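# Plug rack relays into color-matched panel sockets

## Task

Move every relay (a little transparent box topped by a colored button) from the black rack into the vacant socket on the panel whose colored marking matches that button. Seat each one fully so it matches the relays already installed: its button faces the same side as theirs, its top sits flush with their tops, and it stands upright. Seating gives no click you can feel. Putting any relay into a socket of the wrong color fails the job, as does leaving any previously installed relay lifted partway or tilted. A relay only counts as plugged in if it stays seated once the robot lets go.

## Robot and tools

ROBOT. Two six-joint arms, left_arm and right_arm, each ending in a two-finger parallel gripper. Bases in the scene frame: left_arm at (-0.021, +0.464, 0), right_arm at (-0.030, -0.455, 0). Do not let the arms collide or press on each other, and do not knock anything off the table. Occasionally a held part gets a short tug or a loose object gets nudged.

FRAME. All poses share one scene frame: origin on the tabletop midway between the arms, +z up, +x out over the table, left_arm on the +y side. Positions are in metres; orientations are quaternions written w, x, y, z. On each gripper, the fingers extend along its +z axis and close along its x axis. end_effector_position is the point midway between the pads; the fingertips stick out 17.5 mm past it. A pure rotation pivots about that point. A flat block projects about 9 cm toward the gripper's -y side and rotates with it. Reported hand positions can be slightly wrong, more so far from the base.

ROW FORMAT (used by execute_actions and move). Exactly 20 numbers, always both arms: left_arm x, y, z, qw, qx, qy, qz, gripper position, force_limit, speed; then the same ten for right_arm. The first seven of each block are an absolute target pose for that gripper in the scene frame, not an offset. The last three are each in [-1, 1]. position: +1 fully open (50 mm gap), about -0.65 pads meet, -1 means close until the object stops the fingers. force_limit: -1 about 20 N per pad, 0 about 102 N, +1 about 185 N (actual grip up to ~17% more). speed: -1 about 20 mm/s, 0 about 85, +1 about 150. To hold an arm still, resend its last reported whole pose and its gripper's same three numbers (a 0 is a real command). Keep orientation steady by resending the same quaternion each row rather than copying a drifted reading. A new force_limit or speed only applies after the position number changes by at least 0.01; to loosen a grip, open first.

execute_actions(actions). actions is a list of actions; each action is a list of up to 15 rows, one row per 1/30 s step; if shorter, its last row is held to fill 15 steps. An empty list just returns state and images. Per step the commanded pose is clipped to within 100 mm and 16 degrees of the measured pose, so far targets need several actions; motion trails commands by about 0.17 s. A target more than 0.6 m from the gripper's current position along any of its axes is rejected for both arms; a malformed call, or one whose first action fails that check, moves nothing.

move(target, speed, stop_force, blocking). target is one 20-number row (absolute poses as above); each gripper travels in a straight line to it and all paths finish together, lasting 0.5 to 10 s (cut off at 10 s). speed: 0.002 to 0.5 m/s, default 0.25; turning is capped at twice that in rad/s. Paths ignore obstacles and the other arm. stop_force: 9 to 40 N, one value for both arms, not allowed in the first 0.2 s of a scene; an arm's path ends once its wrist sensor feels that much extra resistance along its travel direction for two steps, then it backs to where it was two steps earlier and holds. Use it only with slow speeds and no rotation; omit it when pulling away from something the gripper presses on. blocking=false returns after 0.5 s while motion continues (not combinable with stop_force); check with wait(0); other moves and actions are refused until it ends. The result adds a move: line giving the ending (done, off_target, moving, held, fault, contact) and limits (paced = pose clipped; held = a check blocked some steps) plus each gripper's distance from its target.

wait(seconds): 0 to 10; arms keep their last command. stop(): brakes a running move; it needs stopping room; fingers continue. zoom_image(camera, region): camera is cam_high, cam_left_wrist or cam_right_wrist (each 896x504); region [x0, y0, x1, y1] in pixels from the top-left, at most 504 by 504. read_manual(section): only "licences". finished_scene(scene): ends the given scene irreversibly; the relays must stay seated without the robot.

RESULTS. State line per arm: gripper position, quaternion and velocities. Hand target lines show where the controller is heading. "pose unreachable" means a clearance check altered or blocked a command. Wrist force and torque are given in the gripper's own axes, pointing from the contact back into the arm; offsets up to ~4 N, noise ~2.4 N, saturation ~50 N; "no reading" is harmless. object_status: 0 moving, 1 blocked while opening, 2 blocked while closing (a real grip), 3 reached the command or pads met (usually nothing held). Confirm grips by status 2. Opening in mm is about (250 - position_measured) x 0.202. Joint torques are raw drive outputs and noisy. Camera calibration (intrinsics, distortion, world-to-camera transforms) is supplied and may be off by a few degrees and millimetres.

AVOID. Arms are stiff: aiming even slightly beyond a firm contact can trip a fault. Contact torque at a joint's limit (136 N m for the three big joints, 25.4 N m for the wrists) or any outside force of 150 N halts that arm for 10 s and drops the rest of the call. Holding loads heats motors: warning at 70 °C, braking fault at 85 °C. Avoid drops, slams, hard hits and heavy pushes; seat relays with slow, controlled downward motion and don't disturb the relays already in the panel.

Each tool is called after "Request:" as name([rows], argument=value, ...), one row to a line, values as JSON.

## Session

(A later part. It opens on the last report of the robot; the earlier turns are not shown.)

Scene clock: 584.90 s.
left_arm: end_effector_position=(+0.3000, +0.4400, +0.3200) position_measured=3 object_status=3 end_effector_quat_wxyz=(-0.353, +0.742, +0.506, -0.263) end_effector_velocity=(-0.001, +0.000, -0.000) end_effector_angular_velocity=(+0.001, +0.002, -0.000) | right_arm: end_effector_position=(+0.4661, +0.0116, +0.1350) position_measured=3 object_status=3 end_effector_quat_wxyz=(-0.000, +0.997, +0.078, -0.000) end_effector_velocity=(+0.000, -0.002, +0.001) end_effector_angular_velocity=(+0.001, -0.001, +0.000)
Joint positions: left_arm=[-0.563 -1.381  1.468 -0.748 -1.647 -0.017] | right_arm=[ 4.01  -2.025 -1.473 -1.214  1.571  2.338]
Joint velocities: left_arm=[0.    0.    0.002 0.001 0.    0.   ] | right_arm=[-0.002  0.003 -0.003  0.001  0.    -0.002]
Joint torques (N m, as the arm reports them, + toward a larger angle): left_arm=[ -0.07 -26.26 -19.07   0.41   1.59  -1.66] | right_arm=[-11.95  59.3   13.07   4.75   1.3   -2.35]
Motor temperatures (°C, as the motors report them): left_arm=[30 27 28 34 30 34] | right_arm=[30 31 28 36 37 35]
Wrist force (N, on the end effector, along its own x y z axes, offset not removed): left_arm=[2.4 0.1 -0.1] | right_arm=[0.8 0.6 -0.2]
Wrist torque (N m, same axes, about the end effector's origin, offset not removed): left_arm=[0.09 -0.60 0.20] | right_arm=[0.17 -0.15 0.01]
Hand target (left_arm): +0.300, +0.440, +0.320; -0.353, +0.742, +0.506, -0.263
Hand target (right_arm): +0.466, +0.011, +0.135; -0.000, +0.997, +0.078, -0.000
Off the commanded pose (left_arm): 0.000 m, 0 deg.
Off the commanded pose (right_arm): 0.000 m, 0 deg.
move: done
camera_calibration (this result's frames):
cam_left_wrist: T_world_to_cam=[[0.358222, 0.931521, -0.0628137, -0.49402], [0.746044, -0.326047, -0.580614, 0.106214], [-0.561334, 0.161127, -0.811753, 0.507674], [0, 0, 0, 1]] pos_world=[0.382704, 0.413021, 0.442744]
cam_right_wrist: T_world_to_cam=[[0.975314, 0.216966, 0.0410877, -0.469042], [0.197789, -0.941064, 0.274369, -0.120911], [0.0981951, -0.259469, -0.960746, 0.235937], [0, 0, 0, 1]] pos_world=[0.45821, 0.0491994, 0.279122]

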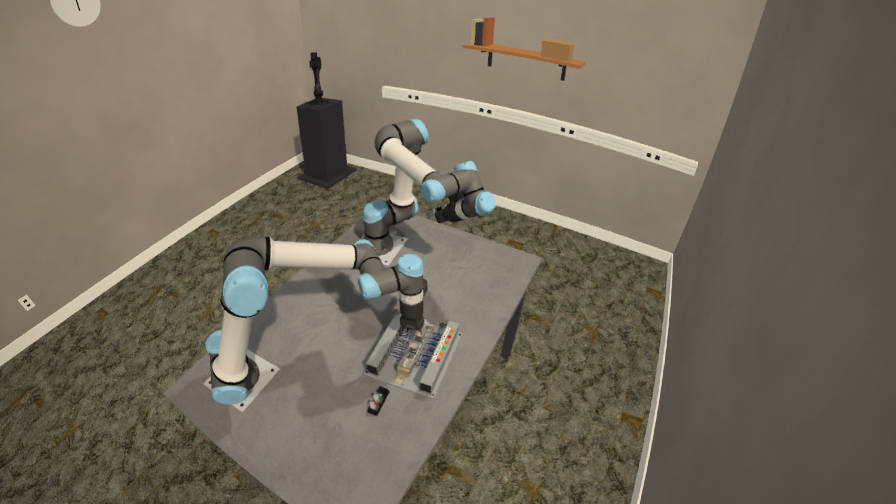

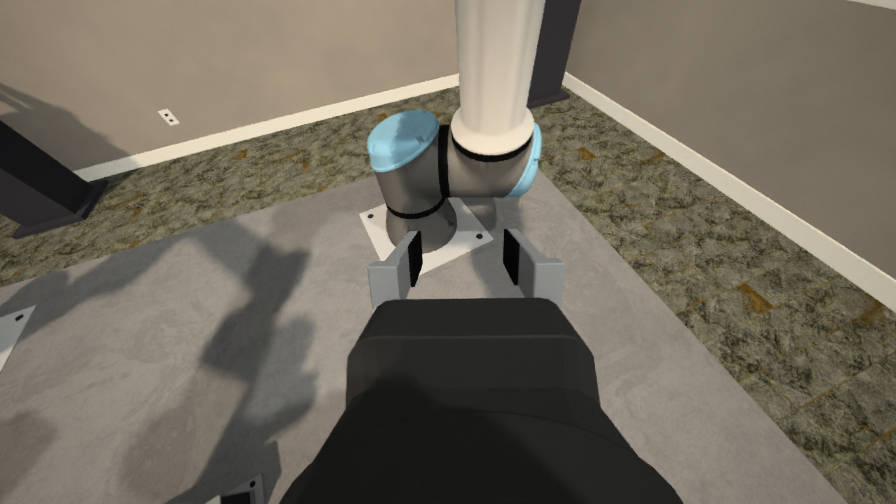

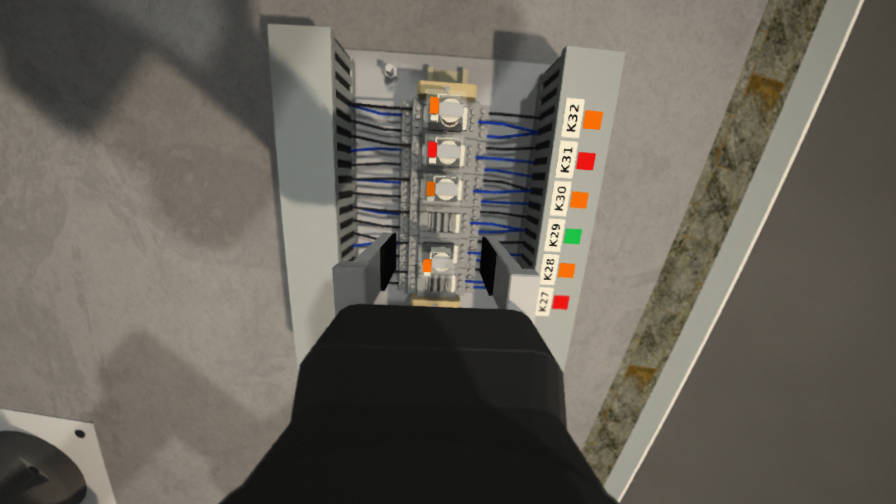

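Request:
move(target=[0.30,0.44,0.32,-0.353,0.742,0.506,-0.263,1,0,0, 0.473,-0.2455,0.11,0,0.99505,0.0993,0,1,-0.4,0], speed=0.4)

Request:
move(target=[0.30,0.44,0.32,-0.353,0.742,0.506,-0.263,1,0,0, 0.473,-0.2455,0.075,0,0.99505,0.0993,0,1,-0.4,0], speed=0.1)

Request:
zoom_image(camera="cam_right_wrist", region=[360, 150, 520, 310])

Scene clock: 604.47 s.
left_arm: end_effector_position=(+0.3000, +0.4400, +0.3200) position_measured=3 object_status=3 end_effector_quat_wxyz=(-0.353, +0.742, +0.506, -0.263) end_effector_velocity=(+0.001, -0.000, +0.001) end_effector_angular_velocity=(-0.002, -0.002, +0.001) | right_arm: end_effector_position=(+0.4727, -0.2452, +0.1103) position_measured=3 object_status=3 end_effector_quat_wxyz=(-0.000, +0.995, +0.099, -0.000) end_effector_velocity=(-0.000, -0.002, -0.000) end_effector_angular_velocity=(+0.000, +0.000, +0.001)
Joint positions: left_arm=[-0.563 -1.381  1.468 -0.748 -1.647 -0.017] | right_arm=[ 3.684 -1.77  -1.895 -1.047  1.571  1.97 ]
Joint velocities: left_arm=[ 0.     0.    -0.003  0.    -0.001  0.   ] | right_arm=[-0.004  0.001 -0.002  0.     0.    -0.004]
Joint torques (N m, as the arm reports them, + toward a larger angle): left_arm=[ -2.43 -27.12 -17.97   0.7    1.51  -1.54] | right_arm=[-14.02  45.45  10.97   4.73   1.31  -2.24]
Motor temperatures (°C, as the motors report them): left_arm=[30 27 28 34 30 34] | right_arm=[30 31 28 36 37 35]
Wrist force (N, on the end effector, along its own x y z axes, offset not removed): left_arm=[2.8 0.4 0.4] | right_arm=[1.5 -0.6 0.6]
Wrist torque (N m, same axes, about the end effector's origin, offset not removed): left_arm=[0.16 -0.69 0.07] | right_arm=[-0.10 -0.25 0.01]
Hand target (left_arm): +0.300, +0.440, +0.320; -0.353, +0.742, +0.506, -0.263
Hand target (right_arm): +0.473, -0.245, +0.110; -0.000, +0.995, +0.099, -0.000
Off the commanded pose (left_arm): 0.000 m, 0 deg.
Off the commanded pose (right_arm): 0.001 m, 0 deg.
move: done
camera_calibration (this result's frames):
cam_left_wrist: T_world_to_cam=[[0.358222, 0.931521, -0.0628139, -0.49402], [0.746044, -0.326048, -0.580613, 0.106214], [-0.561334, 0.161127, -0.811753, 0.507674], [0, 0, 0, 1]] pos_world=[0.382704, 0.413021, 0.442744]
cam_right_wrist: T_world_to_cam=[[0.965409, 0.257488, 0.04106, -0.404083], [0.23697, -0.93214, 0.27379, -0.373317], [0.108771, -0.25459, -0.960913, 0.141148], [0, 0, 0, 1]] pos_world=[0.463218, -0.208002, 0.254433]

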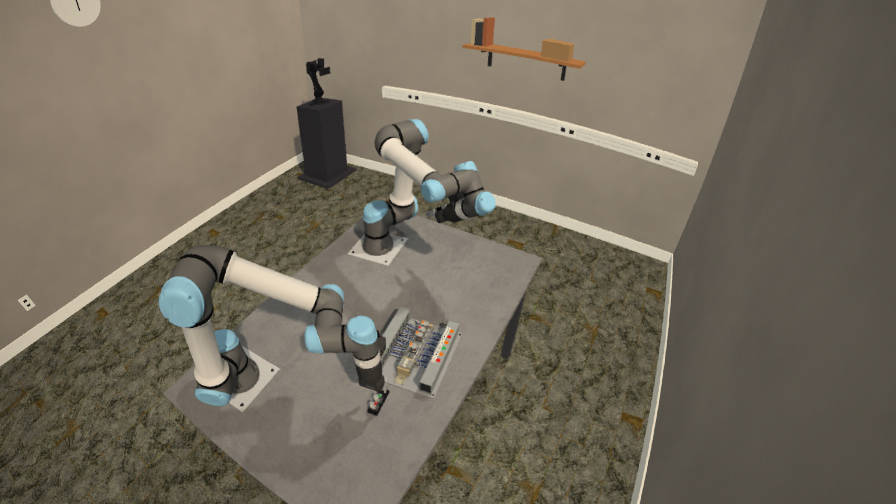

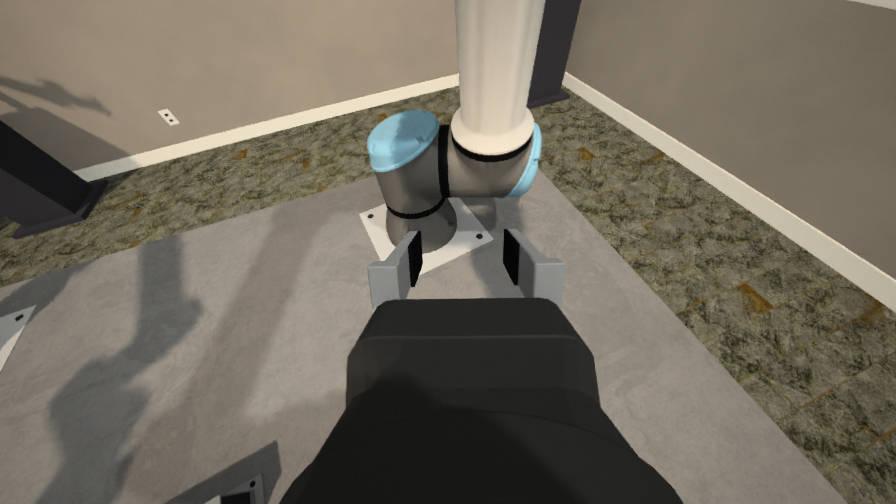

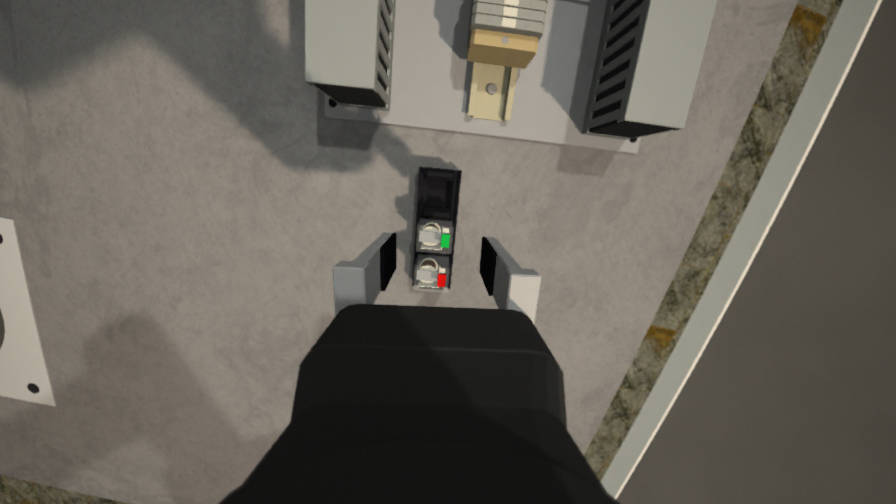

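Scene clock: 605.37 s.
left_arm: end_effector_position=(+0.3000, +0.4400, +0.3200) position_measured=3 object_status=3 end_effector_quat_wxyz=(-0.353, +0.742, +0.506, -0.263) end_effector_velocity=(-0.001, -0.000, -0.000) end_effector_angular_velocity=(+0.001, +0.002, -0.001) | right_arm: end_effector_position=(+0.4729, -0.2456, +0.0753) position_measured=3 object_status=3 end_effector_quat_wxyz=(+0.000, +0.995, +0.099, -0.000) end_effector_velocity=(+0.000, +0.000, -0.002) end_effector_angular_velocity=(-0.000, +0.000, +0.000)
Joint positions: left_arm=[-0.563 -1.381  1.468 -0.748 -1.647 -0.017] | right_arm=[ 3.684 -1.818 -1.94  -0.954  1.571  1.97 ]
Joint velocities: left_arm=[-0.001 -0.     0.002 -0.    -0.     0.   ] | right_arm=[-0.    -0.004 -0.002  0.006  0.    -0.   ]
Joint torques (N m, as the arm reports them, + toward a larger angle): left_arm=[ -1.34 -27.77 -18.99   0.63   1.74  -1.75] | right_arm=[-11.84  19.74  11.08   4.7   -1.62  -1.96]
Motor temperatures (°C, as the motors report them): left_arm=[30 27 28 34 30 34] | right_arm=[30 31 28 36 37 35]
Wrist force (N, on the end effector, along its own x y z axes, offset not removed): left_arm=[2.5 -0.6 0.1] | right_arm=[1.2 1.7 0.4]
Wrist torque (N m, same axes, about the end effector's origin, offset not removed): left_arm=[-0.05 -0.58 0.04] | right_arm=[0.36 -0.16 0.06]
Hand target (left_arm): +0.300, +0.440, +0.320; -0.353, +0.742, +0.506, -0.263
Hand target (right_arm): +0.473, -0.246, +0.075; +0.000, +0.995, +0.099, -0.000
Off the commanded pose (left_arm): 0.000 m, 0 deg.
Off the commanded pose (right_arm): 0.000 m, 0 deg.
move: done
camera_calibration (this result's frames):
cam_left_wrist: T_world_to_cam=[[0.358223, 0.931521, -0.0628136, -0.49402], [0.746043, -0.326047, -0.580614, 0.106214], [-0.561334, 0.161127, -0.811753, 0.507674], [0, 0, 0, 1]] pos_world=[0.382704, 0.413021, 0.442744]
cam_right_wrist: T_world_to_cam=[[0.965381, 0.257586, 0.0410933, -0.402733], [0.236982, -0.931945, 0.274443, -0.36414], [0.108989, -0.255203, -0.960725, 0.107161], [0, 0, 0, 1]] pos_world=[0.463406, -0.208272, 0.219437]

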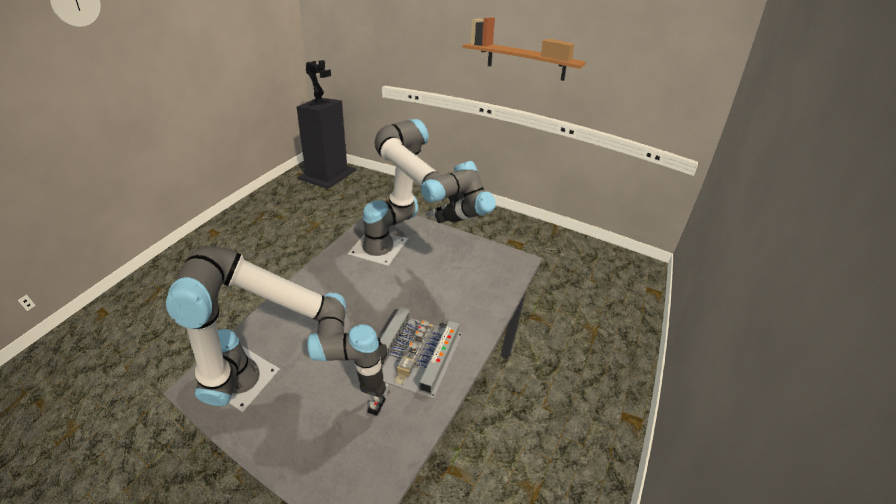

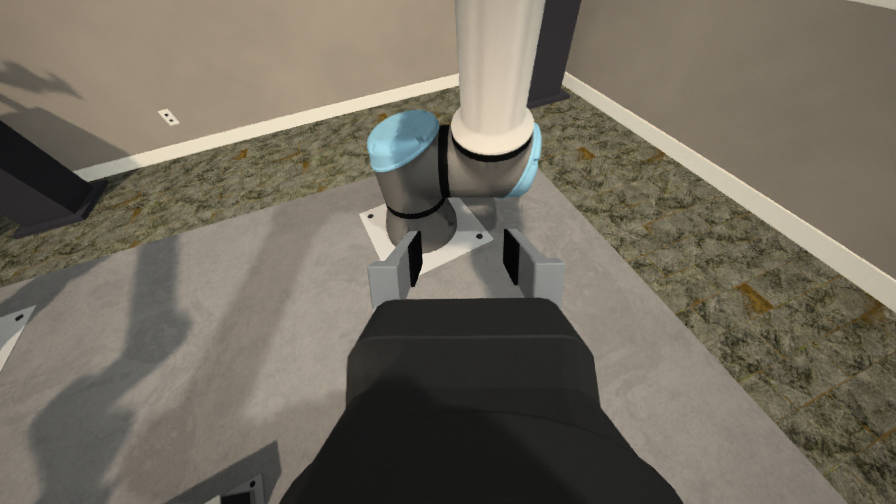

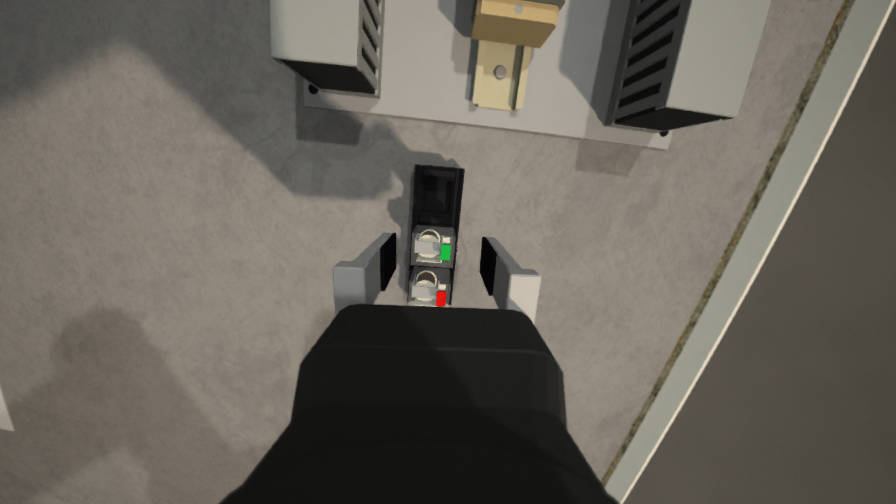

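Region (360, 150, 520, 310) of cam_right_wrist's 896x504 image, scaled by 3.150, with more detail than that image has.

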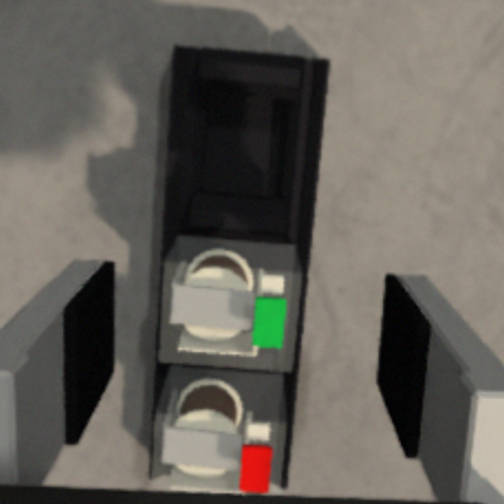

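Request:
move(target=[0.30,0.44,0.32,-0.353,0.742,0.506,-0.263,1,0,0, 0.4687,-0.2442,0.068,0,0.99604,0.0889,0,1,-0.4,0], speed=0.03)

Request:
zoom_image(camera="cam_right_wrist", region=[360, 150, 520, 310])

Scene clock: 619.00 s.
left_arm: end_effector_position=(+0.3000, +0.4400, +0.3200) position_measured=3 object_status=3 end_effector_quat_wxyz=(-0.353, +0.742, +0.506, -0.263) end_effector_velocity=(-0.000, -0.000, -0.000) end_effector_angular_velocity=(+0.000, -0.000, -0.000) | right_arm: end_effector_position=(+0.4688, -0.2443, +0.0683) position_measured=3 object_status=3 end_effector_quat_wxyz=(+0.000, +0.996, +0.089, -0.000) end_effector_velocity=(-0.002, +0.000, -0.003) end_effector_angular_velocity=(-0.001, +0.000, -0.007)
Joint positions: left_arm=[-0.563 -1.381  1.468 -0.748 -1.647 -0.017] | right_arm=[ 3.69  -1.82  -1.959 -0.933  1.571  1.997]
Joint velocities: left_arm=[-0.001 -0.     0.001 -0.001  0.    -0.   ] | right_arm=[ 0.002 -0.001 -0.007  0.007 -0.     0.009]
Joint torques (N m, as the arm reports them, + toward a larger angle): left_arm=[ -1.46 -27.04 -18.51   0.57   1.68  -1.52] | right_arm=[12.75 18.2   9.06  4.9  -1.08  2.74]
Motor temperatures (°C, as the motors report them): left_arm=[30 27 28 34 30 34] | right_arm=[30 31 28 36 37 35]
Wrist force (N, on the end effector, along its own x y z axes, offset not removed): left_arm=[3.5 0.4 1.2] | right_arm=[1.1 1.3 1.2]
Wrist torque (N m, same axes, about the end effector's origin, offset not removed): left_arm=[0.17 -0.75 0.05] | right_arm=[0.26 -0.18 -0.06]
Hand target (left_arm): +0.300, +0.440, +0.320; -0.353, +0.742, +0.506, -0.263
Hand target (right_arm): +0.469, -0.244, +0.068; +0.000, +0.996, +0.089, -0.000
Off the commanded pose (left_arm): 0.000 m, 0 deg.
Off the commanded pose (right_arm): 0.000 m, 0 deg.
move: done
camera_calibration (this result's frames):
cam_left_wrist: T_world_to_cam=[[0.358223, 0.931521, -0.0628138, -0.49402], [0.746044, -0.326048, -0.580613, 0.106214], [-0.561334, 0.161127, -0.811753, 0.507674], [0, 0, 0, 1]] pos_world=[0.382704, 0.413021, 0.442744]
cam_right_wrist: T_world_to_cam=[[0.970381, 0.23806, 0.0410824, -0.405953], [0.218137, -0.936532, 0.274452, -0.352326], [0.103811, -0.257361, -0.960723, 0.103077], [0, 0, 0, 1]] pos_world=[0.460084, -0.206796, 0.212403]

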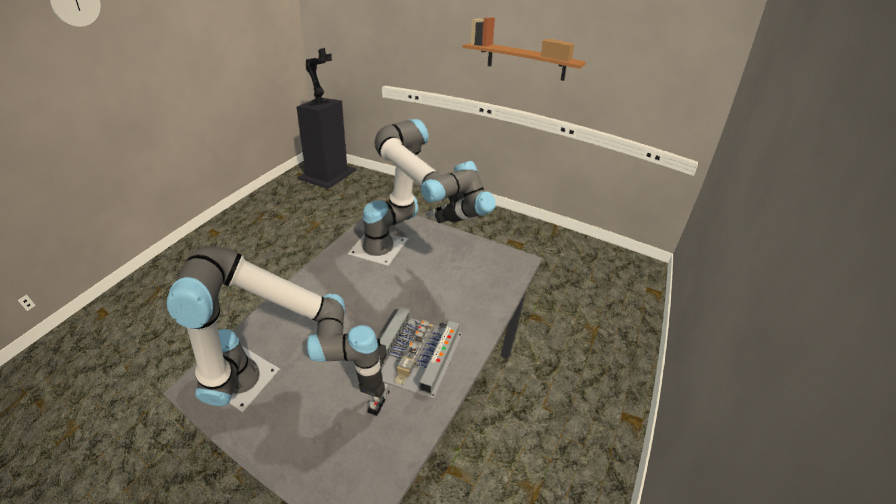

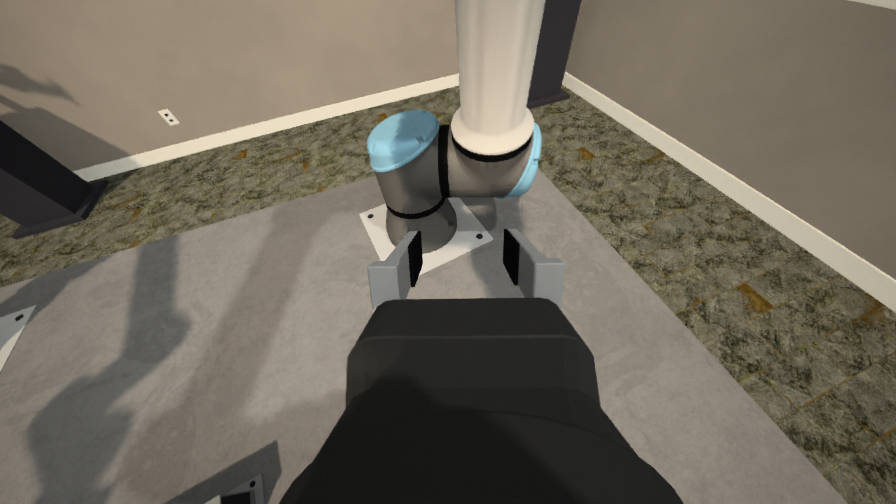

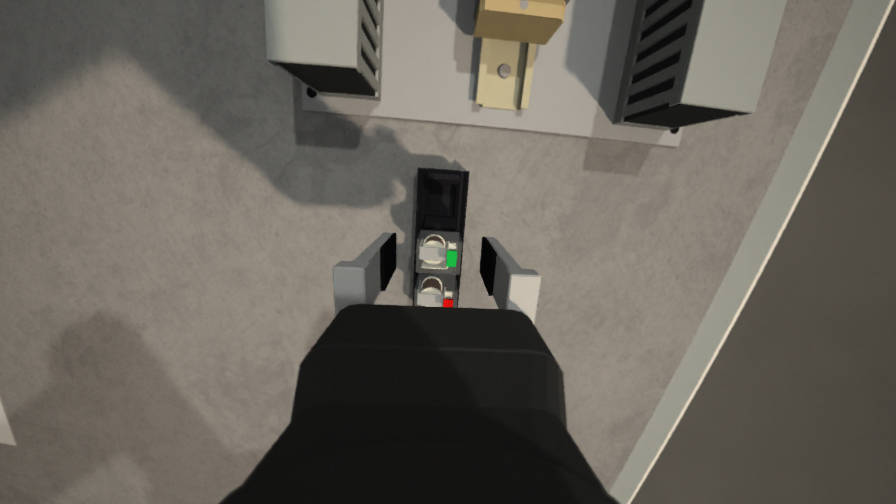

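Region (360, 150, 520, 310) of cam_right_wrist's 896x504 image, scaled by 3.150, with more detail than that image has.

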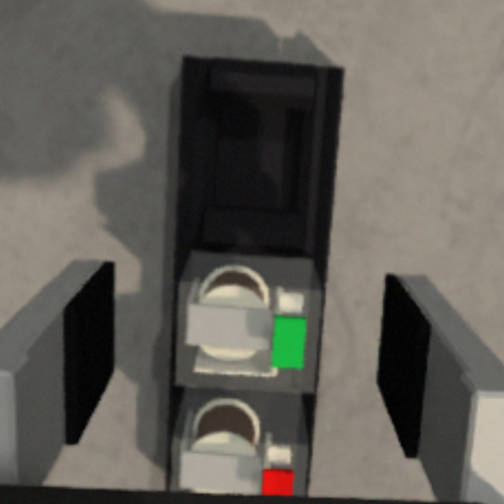

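Request:
move(target=[0.30,0.44,0.32,-0.353,0.742,0.506,-0.263,1,0,0, 0.4693,-0.2446,0.054,0,0.99604,0.0889,0,1,-0.4,0], speed=0.03)

Request:
zoom_image(camera="cam_right_wrist", region=[360, 150, 520, 310])

Scene clock: 631.53 s.
left_arm: end_effector_position=(+0.3000, +0.4400, +0.3200) position_measured=3 object_status=3 end_effector_quat_wxyz=(-0.353, +0.742, +0.506, -0.263) end_effector_velocity=(+0.000, -0.000, +0.000) end_effector_angular_velocity=(+0.000, +0.000, -0.001) | right_arm: end_effector_position=(+0.4693, -0.2446, +0.0543) position_measured=3 object_status=3 end_effector_quat_wxyz=(+0.000, +0.996, +0.089, -0.000) end_effector_velocity=(-0.000, -0.000, -0.003) end_effector_angular_velocity=(-0.001, +0.001, -0.000)
Joint positions: left_arm=[-0.563 -1.381  1.468 -0.748 -1.647 -0.017] | right_arm=[ 3.689 -1.842 -1.974 -0.896  1.571  1.997]
Joint velocities: left_arm=[-0.001 -0.    -0.001  0.001  0.001  0.   ] | right_arm=[-0.    -0.004 -0.002  0.005 -0.    -0.   ]
Joint torques (N m, as the arm reports them, + toward a larger angle): left_arm=[ -0.84 -26.54 -19.43   0.73   1.55  -1.63] | right_arm=[-11.17  20.6    8.69   4.66  -1.51  -1.98]
Motor temperatures (°C, as the motors report them): left_arm=[30 27 28 34 30 34] | right_arm=[30 31 28 36 37 35]
Wrist force (N, on the end effector, along its own x y z axes, offset not removed): left_arm=[2.1 -1.4 1.2] | right_arm=[1.8 0.6 -0.6]
Wrist torque (N m, same axes, about the end effector's origin, offset not removed): left_arm=[-0.10 -0.45 0.09] | right_arm=[0.15 -0.41 0.08]
Hand target (left_arm): +0.300, +0.440, +0.320; -0.353, +0.742, +0.506, -0.263
Hand target (right_arm): +0.469, -0.245, +0.054; -0.000, +0.996, +0.089, -0.000
Off the commanded pose (left_arm): 0.000 m, 0 deg.
Off the commanded pose (right_arm): 0.000 m, 0 deg.
move: done
camera_calibration (this result's frames):
cam_left_wrist: T_world_to_cam=[[0.358223, 0.931521, -0.0628138, -0.49402], [0.746043, -0.326048, -0.580614, 0.106214], [-0.561334, 0.161127, -0.811753, 0.507674], [0, 0, 0, 1]] pos_world=[0.382704, 0.413021, 0.442744]
cam_right_wrist: T_world_to_cam=[[0.970548, 0.237375, 0.0411079, -0.405952], [0.217468, -0.936687, 0.274455, -0.34863], [0.103654, -0.257432, -0.960721, 0.0895751], [0, 0, 0, 1]] pos_world=[0.460527, -0.207135, 0.198428]

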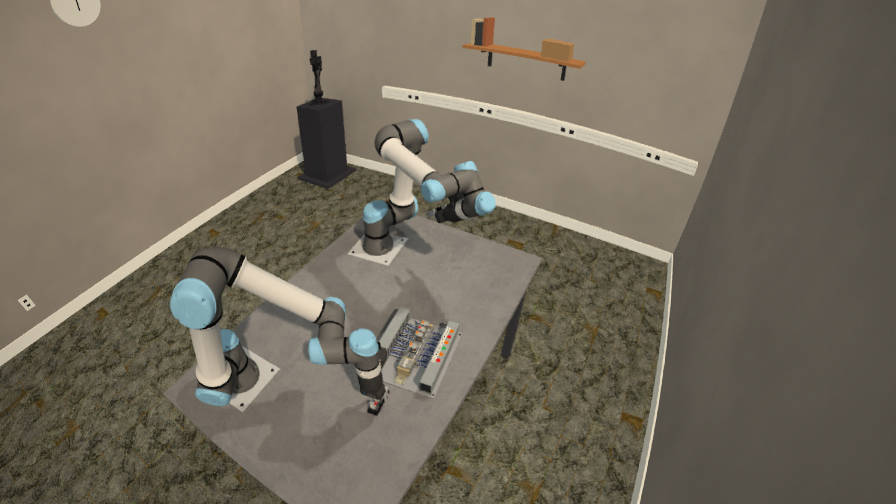

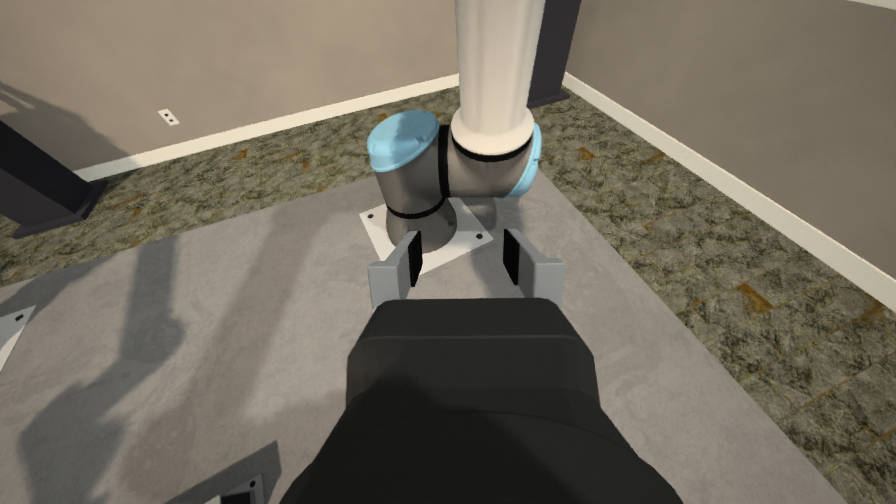

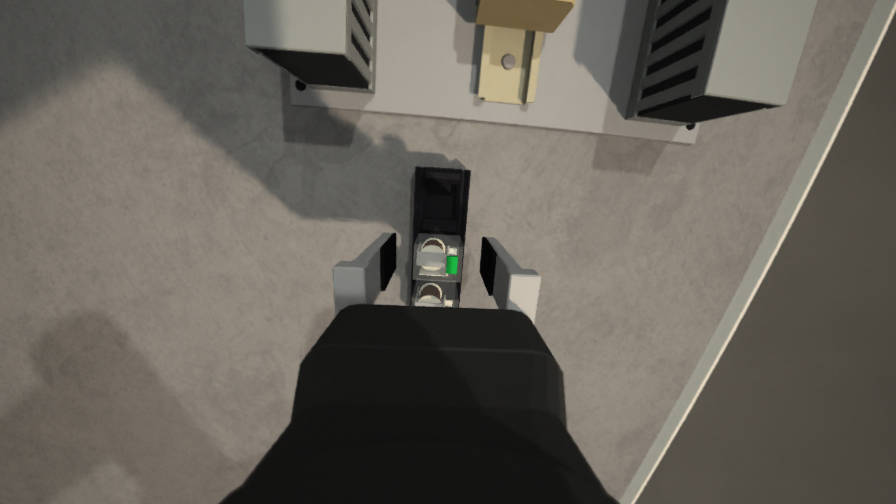

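Region (360, 150, 520, 310) of cam_right_wrist's 896x504 image, scaled by 3.150, with more detail than that image has.

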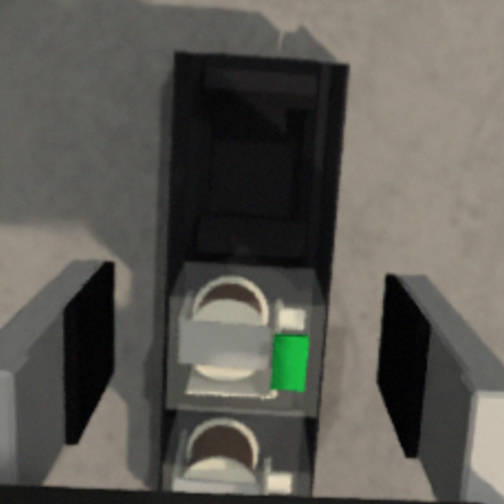

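Request:
move(target=[0.30,0.44,0.32,-0.353,0.742,0.506,-0.263,1,0,0, 0.4693,-0.2444,0.052,0,0.99604,0.0889,0,0.3,-0.4,0], speed=0.02)

Request:
execute_actions([
  [[0.30,0.44,0.32,-0.353,0.742,0.506,-0.263,1,0,0, 0.4693,-0.2444,0.052,0,0.99604,0.0889,0,-1,-0.4,-0.7]],
  [[0.30,0.44,0.32,-0.353,0.742,0.506,-0.263,1,0,0, 0.4693,-0.2444,0.052,0,0.99604,0.0889,0,-1,-0.4,-0.7]],
])

Request:
zoom_image(camera="cam_right_wrist", region=[360, 150, 520, 310])

Scene clock: 635.67 s.
left_arm: end_effector_position=(+0.3000, +0.4400, +0.3200) position_measured=3 object_status=3 end_effector_quat_wxyz=(-0.353, +0.742, +0.506, -0.263) end_effector_velocity=(-0.000, +0.000, +0.000) end_effector_angular_velocity=(+0.001, +0.001, -0.000) | right_arm: end_effector_position=(+0.4693, -0.2445, +0.0521) position_measured=107 object_status=3 end_effector_quat_wxyz=(+0.000, +0.996, +0.089, +0.000) end_effector_velocity=(-0.001, +0.000, -0.001) end_effector_angular_velocity=(-0.001, +0.002, +0.001)
Joint positions: left_arm=[-0.563 -1.381  1.468 -0.748 -1.647 -0.017] | right_arm=[ 3.69  -1.846 -1.976 -0.89   1.571  1.997]
Joint velocities: left_arm=[ 0.     0.    -0.     0.001  0.001 -0.   ] | right_arm=[ 0.001 -0.002 -0.001  0.001  0.     0.   ]
Joint torques (N m, as the arm reports them, + toward a larger angle): left_arm=[ -0.87 -26.67 -17.42   0.79   1.43  -1.47] | right_arm=[14.97 20.58  8.8   4.59  0.95  2.47]
Motor temperatures (°C, as the motors report them): left_arm=[30 27 28 34 30 34] | right_arm=[30 31 28 36 37 35]
Wrist force (N, on the end effector, along its own x y z axes, offset not removed): left_arm=[3.8 -2.4 -0.4] | right_arm=[0.7 2.8 0.6]
Wrist torque (N m, same axes, about the end effector's origin, offset not removed): left_arm=[-0.32 -0.81 0.03] | right_arm=[0.54 -0.14 0.02]
Hand target (left_arm): +0.300, +0.440, +0.320; -0.353, +0.742, +0.506, -0.263
Hand target (right_arm): +0.469, -0.244, +0.052; +0.000, +0.996, +0.089, -0.000
Off the commanded pose (left_arm): 0.000 m, 0 deg.
Off the commanded pose (right_arm): 0.000 m, 0 deg.
move: done
camera_calibration (this result's frames):
cam_left_wrist: T_world_to_cam=[[0.358222, 0.931521, -0.0628138, -0.49402], [0.746044, -0.326048, -0.580613, 0.106214], [-0.561334, 0.161127, -0.811753, 0.507674], [0, 0, 0, 1]] pos_world=[0.382704, 0.413021, 0.442744]
cam_right_wrist: T_world_to_cam=[[0.970589, 0.237203, 0.0411244, -0.406027], [0.217299, -0.936728, 0.274448, -0.347873], [0.103622, -0.25744, -0.960722, 0.0875064], [0, 0, 0, 1]] pos_world=[0.46061, -0.207024, 0.19624]

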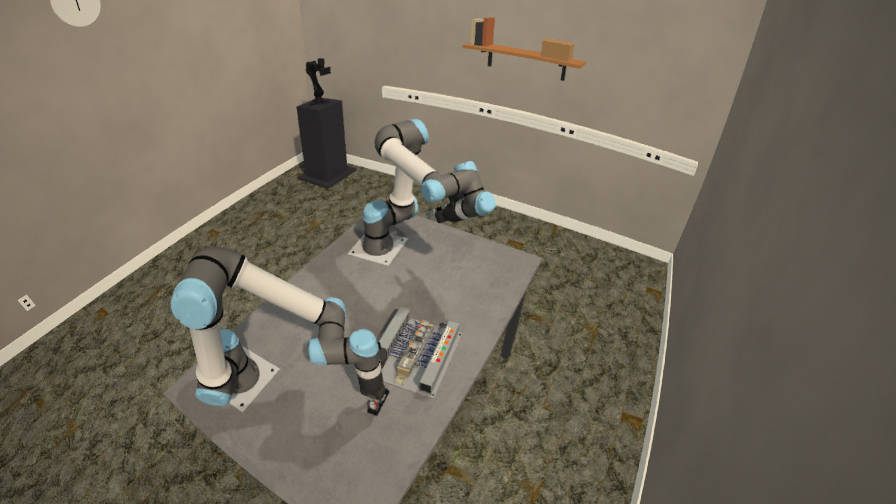

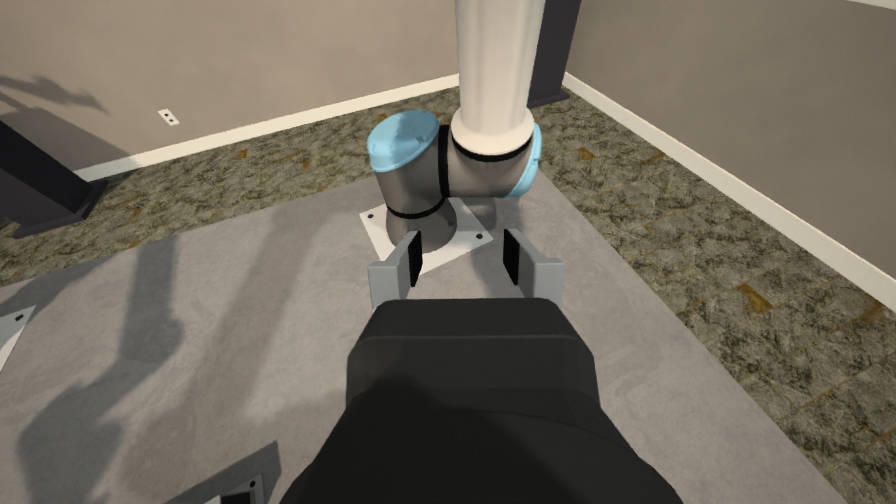

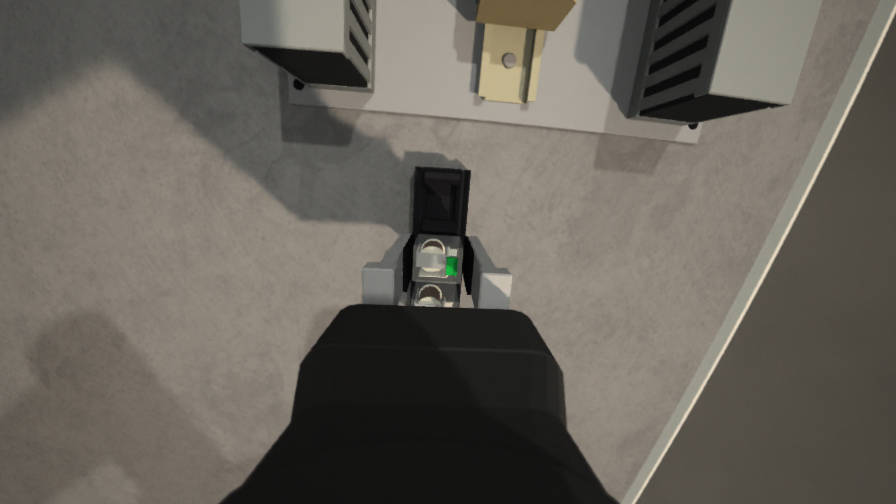

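Scene clock: 636.67 s.
left_arm: end_effector_position=(+0.3000, +0.4400, +0.3200) position_measured=3 object_status=3 end_effector_quat_wxyz=(-0.353, +0.742, +0.506, -0.263) end_effector_velocity=(-0.000, +0.000, +0.000) end_effector_angular_velocity=(+0.000, +0.001, +0.000) | right_arm: end_effector_position=(+0.4693, -0.2444, +0.0520) position_measured=120 object_status=2 end_effector_quat_wxyz=(+0.000, +0.996, +0.089, +0.000) end_effector_velocity=(-0.000, -0.000, -0.001) end_effector_angular_velocity=(-0.001, +0.001, +0.000)
Joint positions: left_arm=[-0.563 -1.381  1.468 -0.748 -1.647 -0.017] | right_arm=[ 3.69  -1.846 -1.976 -0.89   1.571  1.997]
Joint velocities: left_arm=[ 0.     0.    -0.001  0.002  0.     0.   ] | right_arm=[ 0.    -0.001 -0.    -0.    -0.     0.   ]
Joint torques (N m, as the arm reports them, + toward a larger angle): left_arm=[ -1.88 -27.59 -17.98   0.5    1.39  -1.64] | right_arm=[14.43 19.31  7.67  4.7   1.09  2.39]
Motor temperatures (°C, as the motors report them): left_arm=[30 27 28 34 30 34] | right_arm=[30 31 28 36 37 35]
Wrist force (N, on the end effector, along its own x y z axes, offset not removed): left_arm=[2.6 0.1 -0.4] | right_arm=[1.5 0.3 -1.2]
Wrist torque (N m, same axes, about the end effector's origin, offset not removed): left_arm=[0.14 -0.67 0.08] | right_arm=[0.02 -0.20 -0.03]
Hand target (left_arm): +0.300, +0.440, +0.320; -0.353, +0.742, +0.506, -0.263
Hand target (right_arm): +0.469, -0.244, +0.052; +0.000, +0.996, +0.089, +0.000
Off the commanded pose (left_arm): 0.000 m, 0 deg.
Off the commanded pose (right_arm): 0.000 m, 0 deg.
camera_calibration (this result's frames):
cam_left_wrist: T_world_to_cam=[[0.358222, 0.931521, -0.0628139, -0.49402], [0.746044, -0.326047, -0.580614, 0.106214], [-0.561334, 0.161127, -0.811753, 0.507675], [0, 0, 0, 1]] pos_world=[0.382704, 0.413021, 0.442744]
cam_right_wrist: T_world_to_cam=[[0.970551, 0.23736, 0.0411314, -0.405962], [0.217449, -0.936694, 0.274446, -0.347813], [0.10367, -0.257419, -0.960723, 0.0874322], [0, 0, 0, 1]] pos_world=[0.460574, -0.206929, 0.196152]

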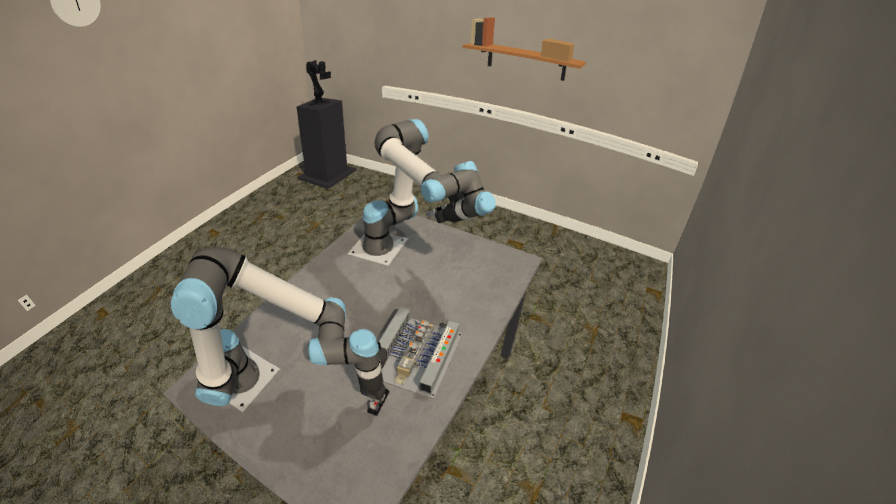

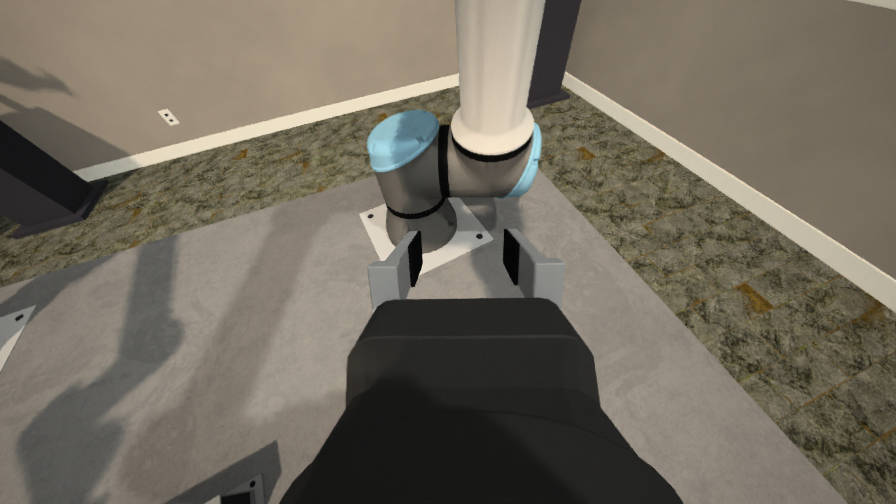

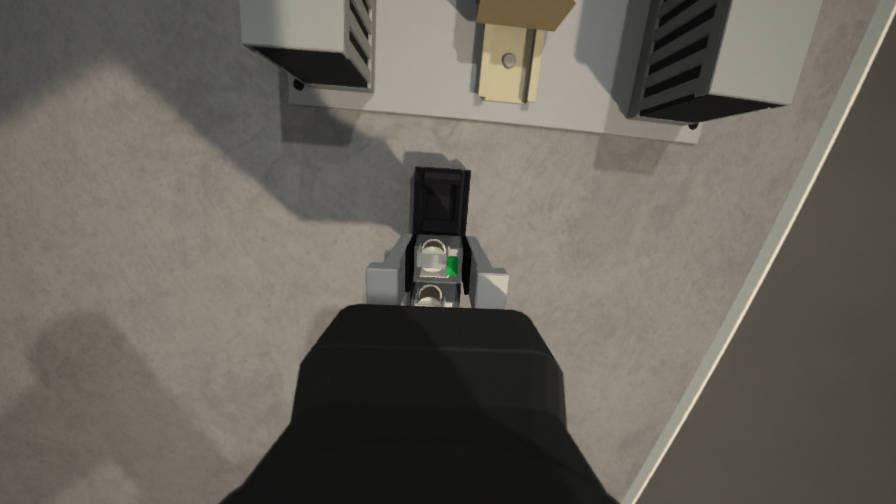

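Region (360, 150, 520, 310) of cam_right_wrist's 896x504 image, scaled by 3.150, with more detail than that image has.

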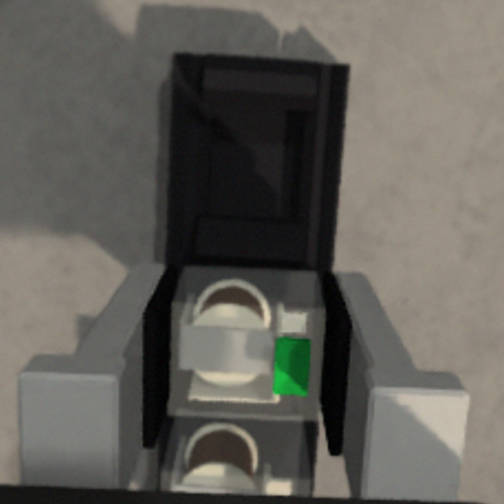

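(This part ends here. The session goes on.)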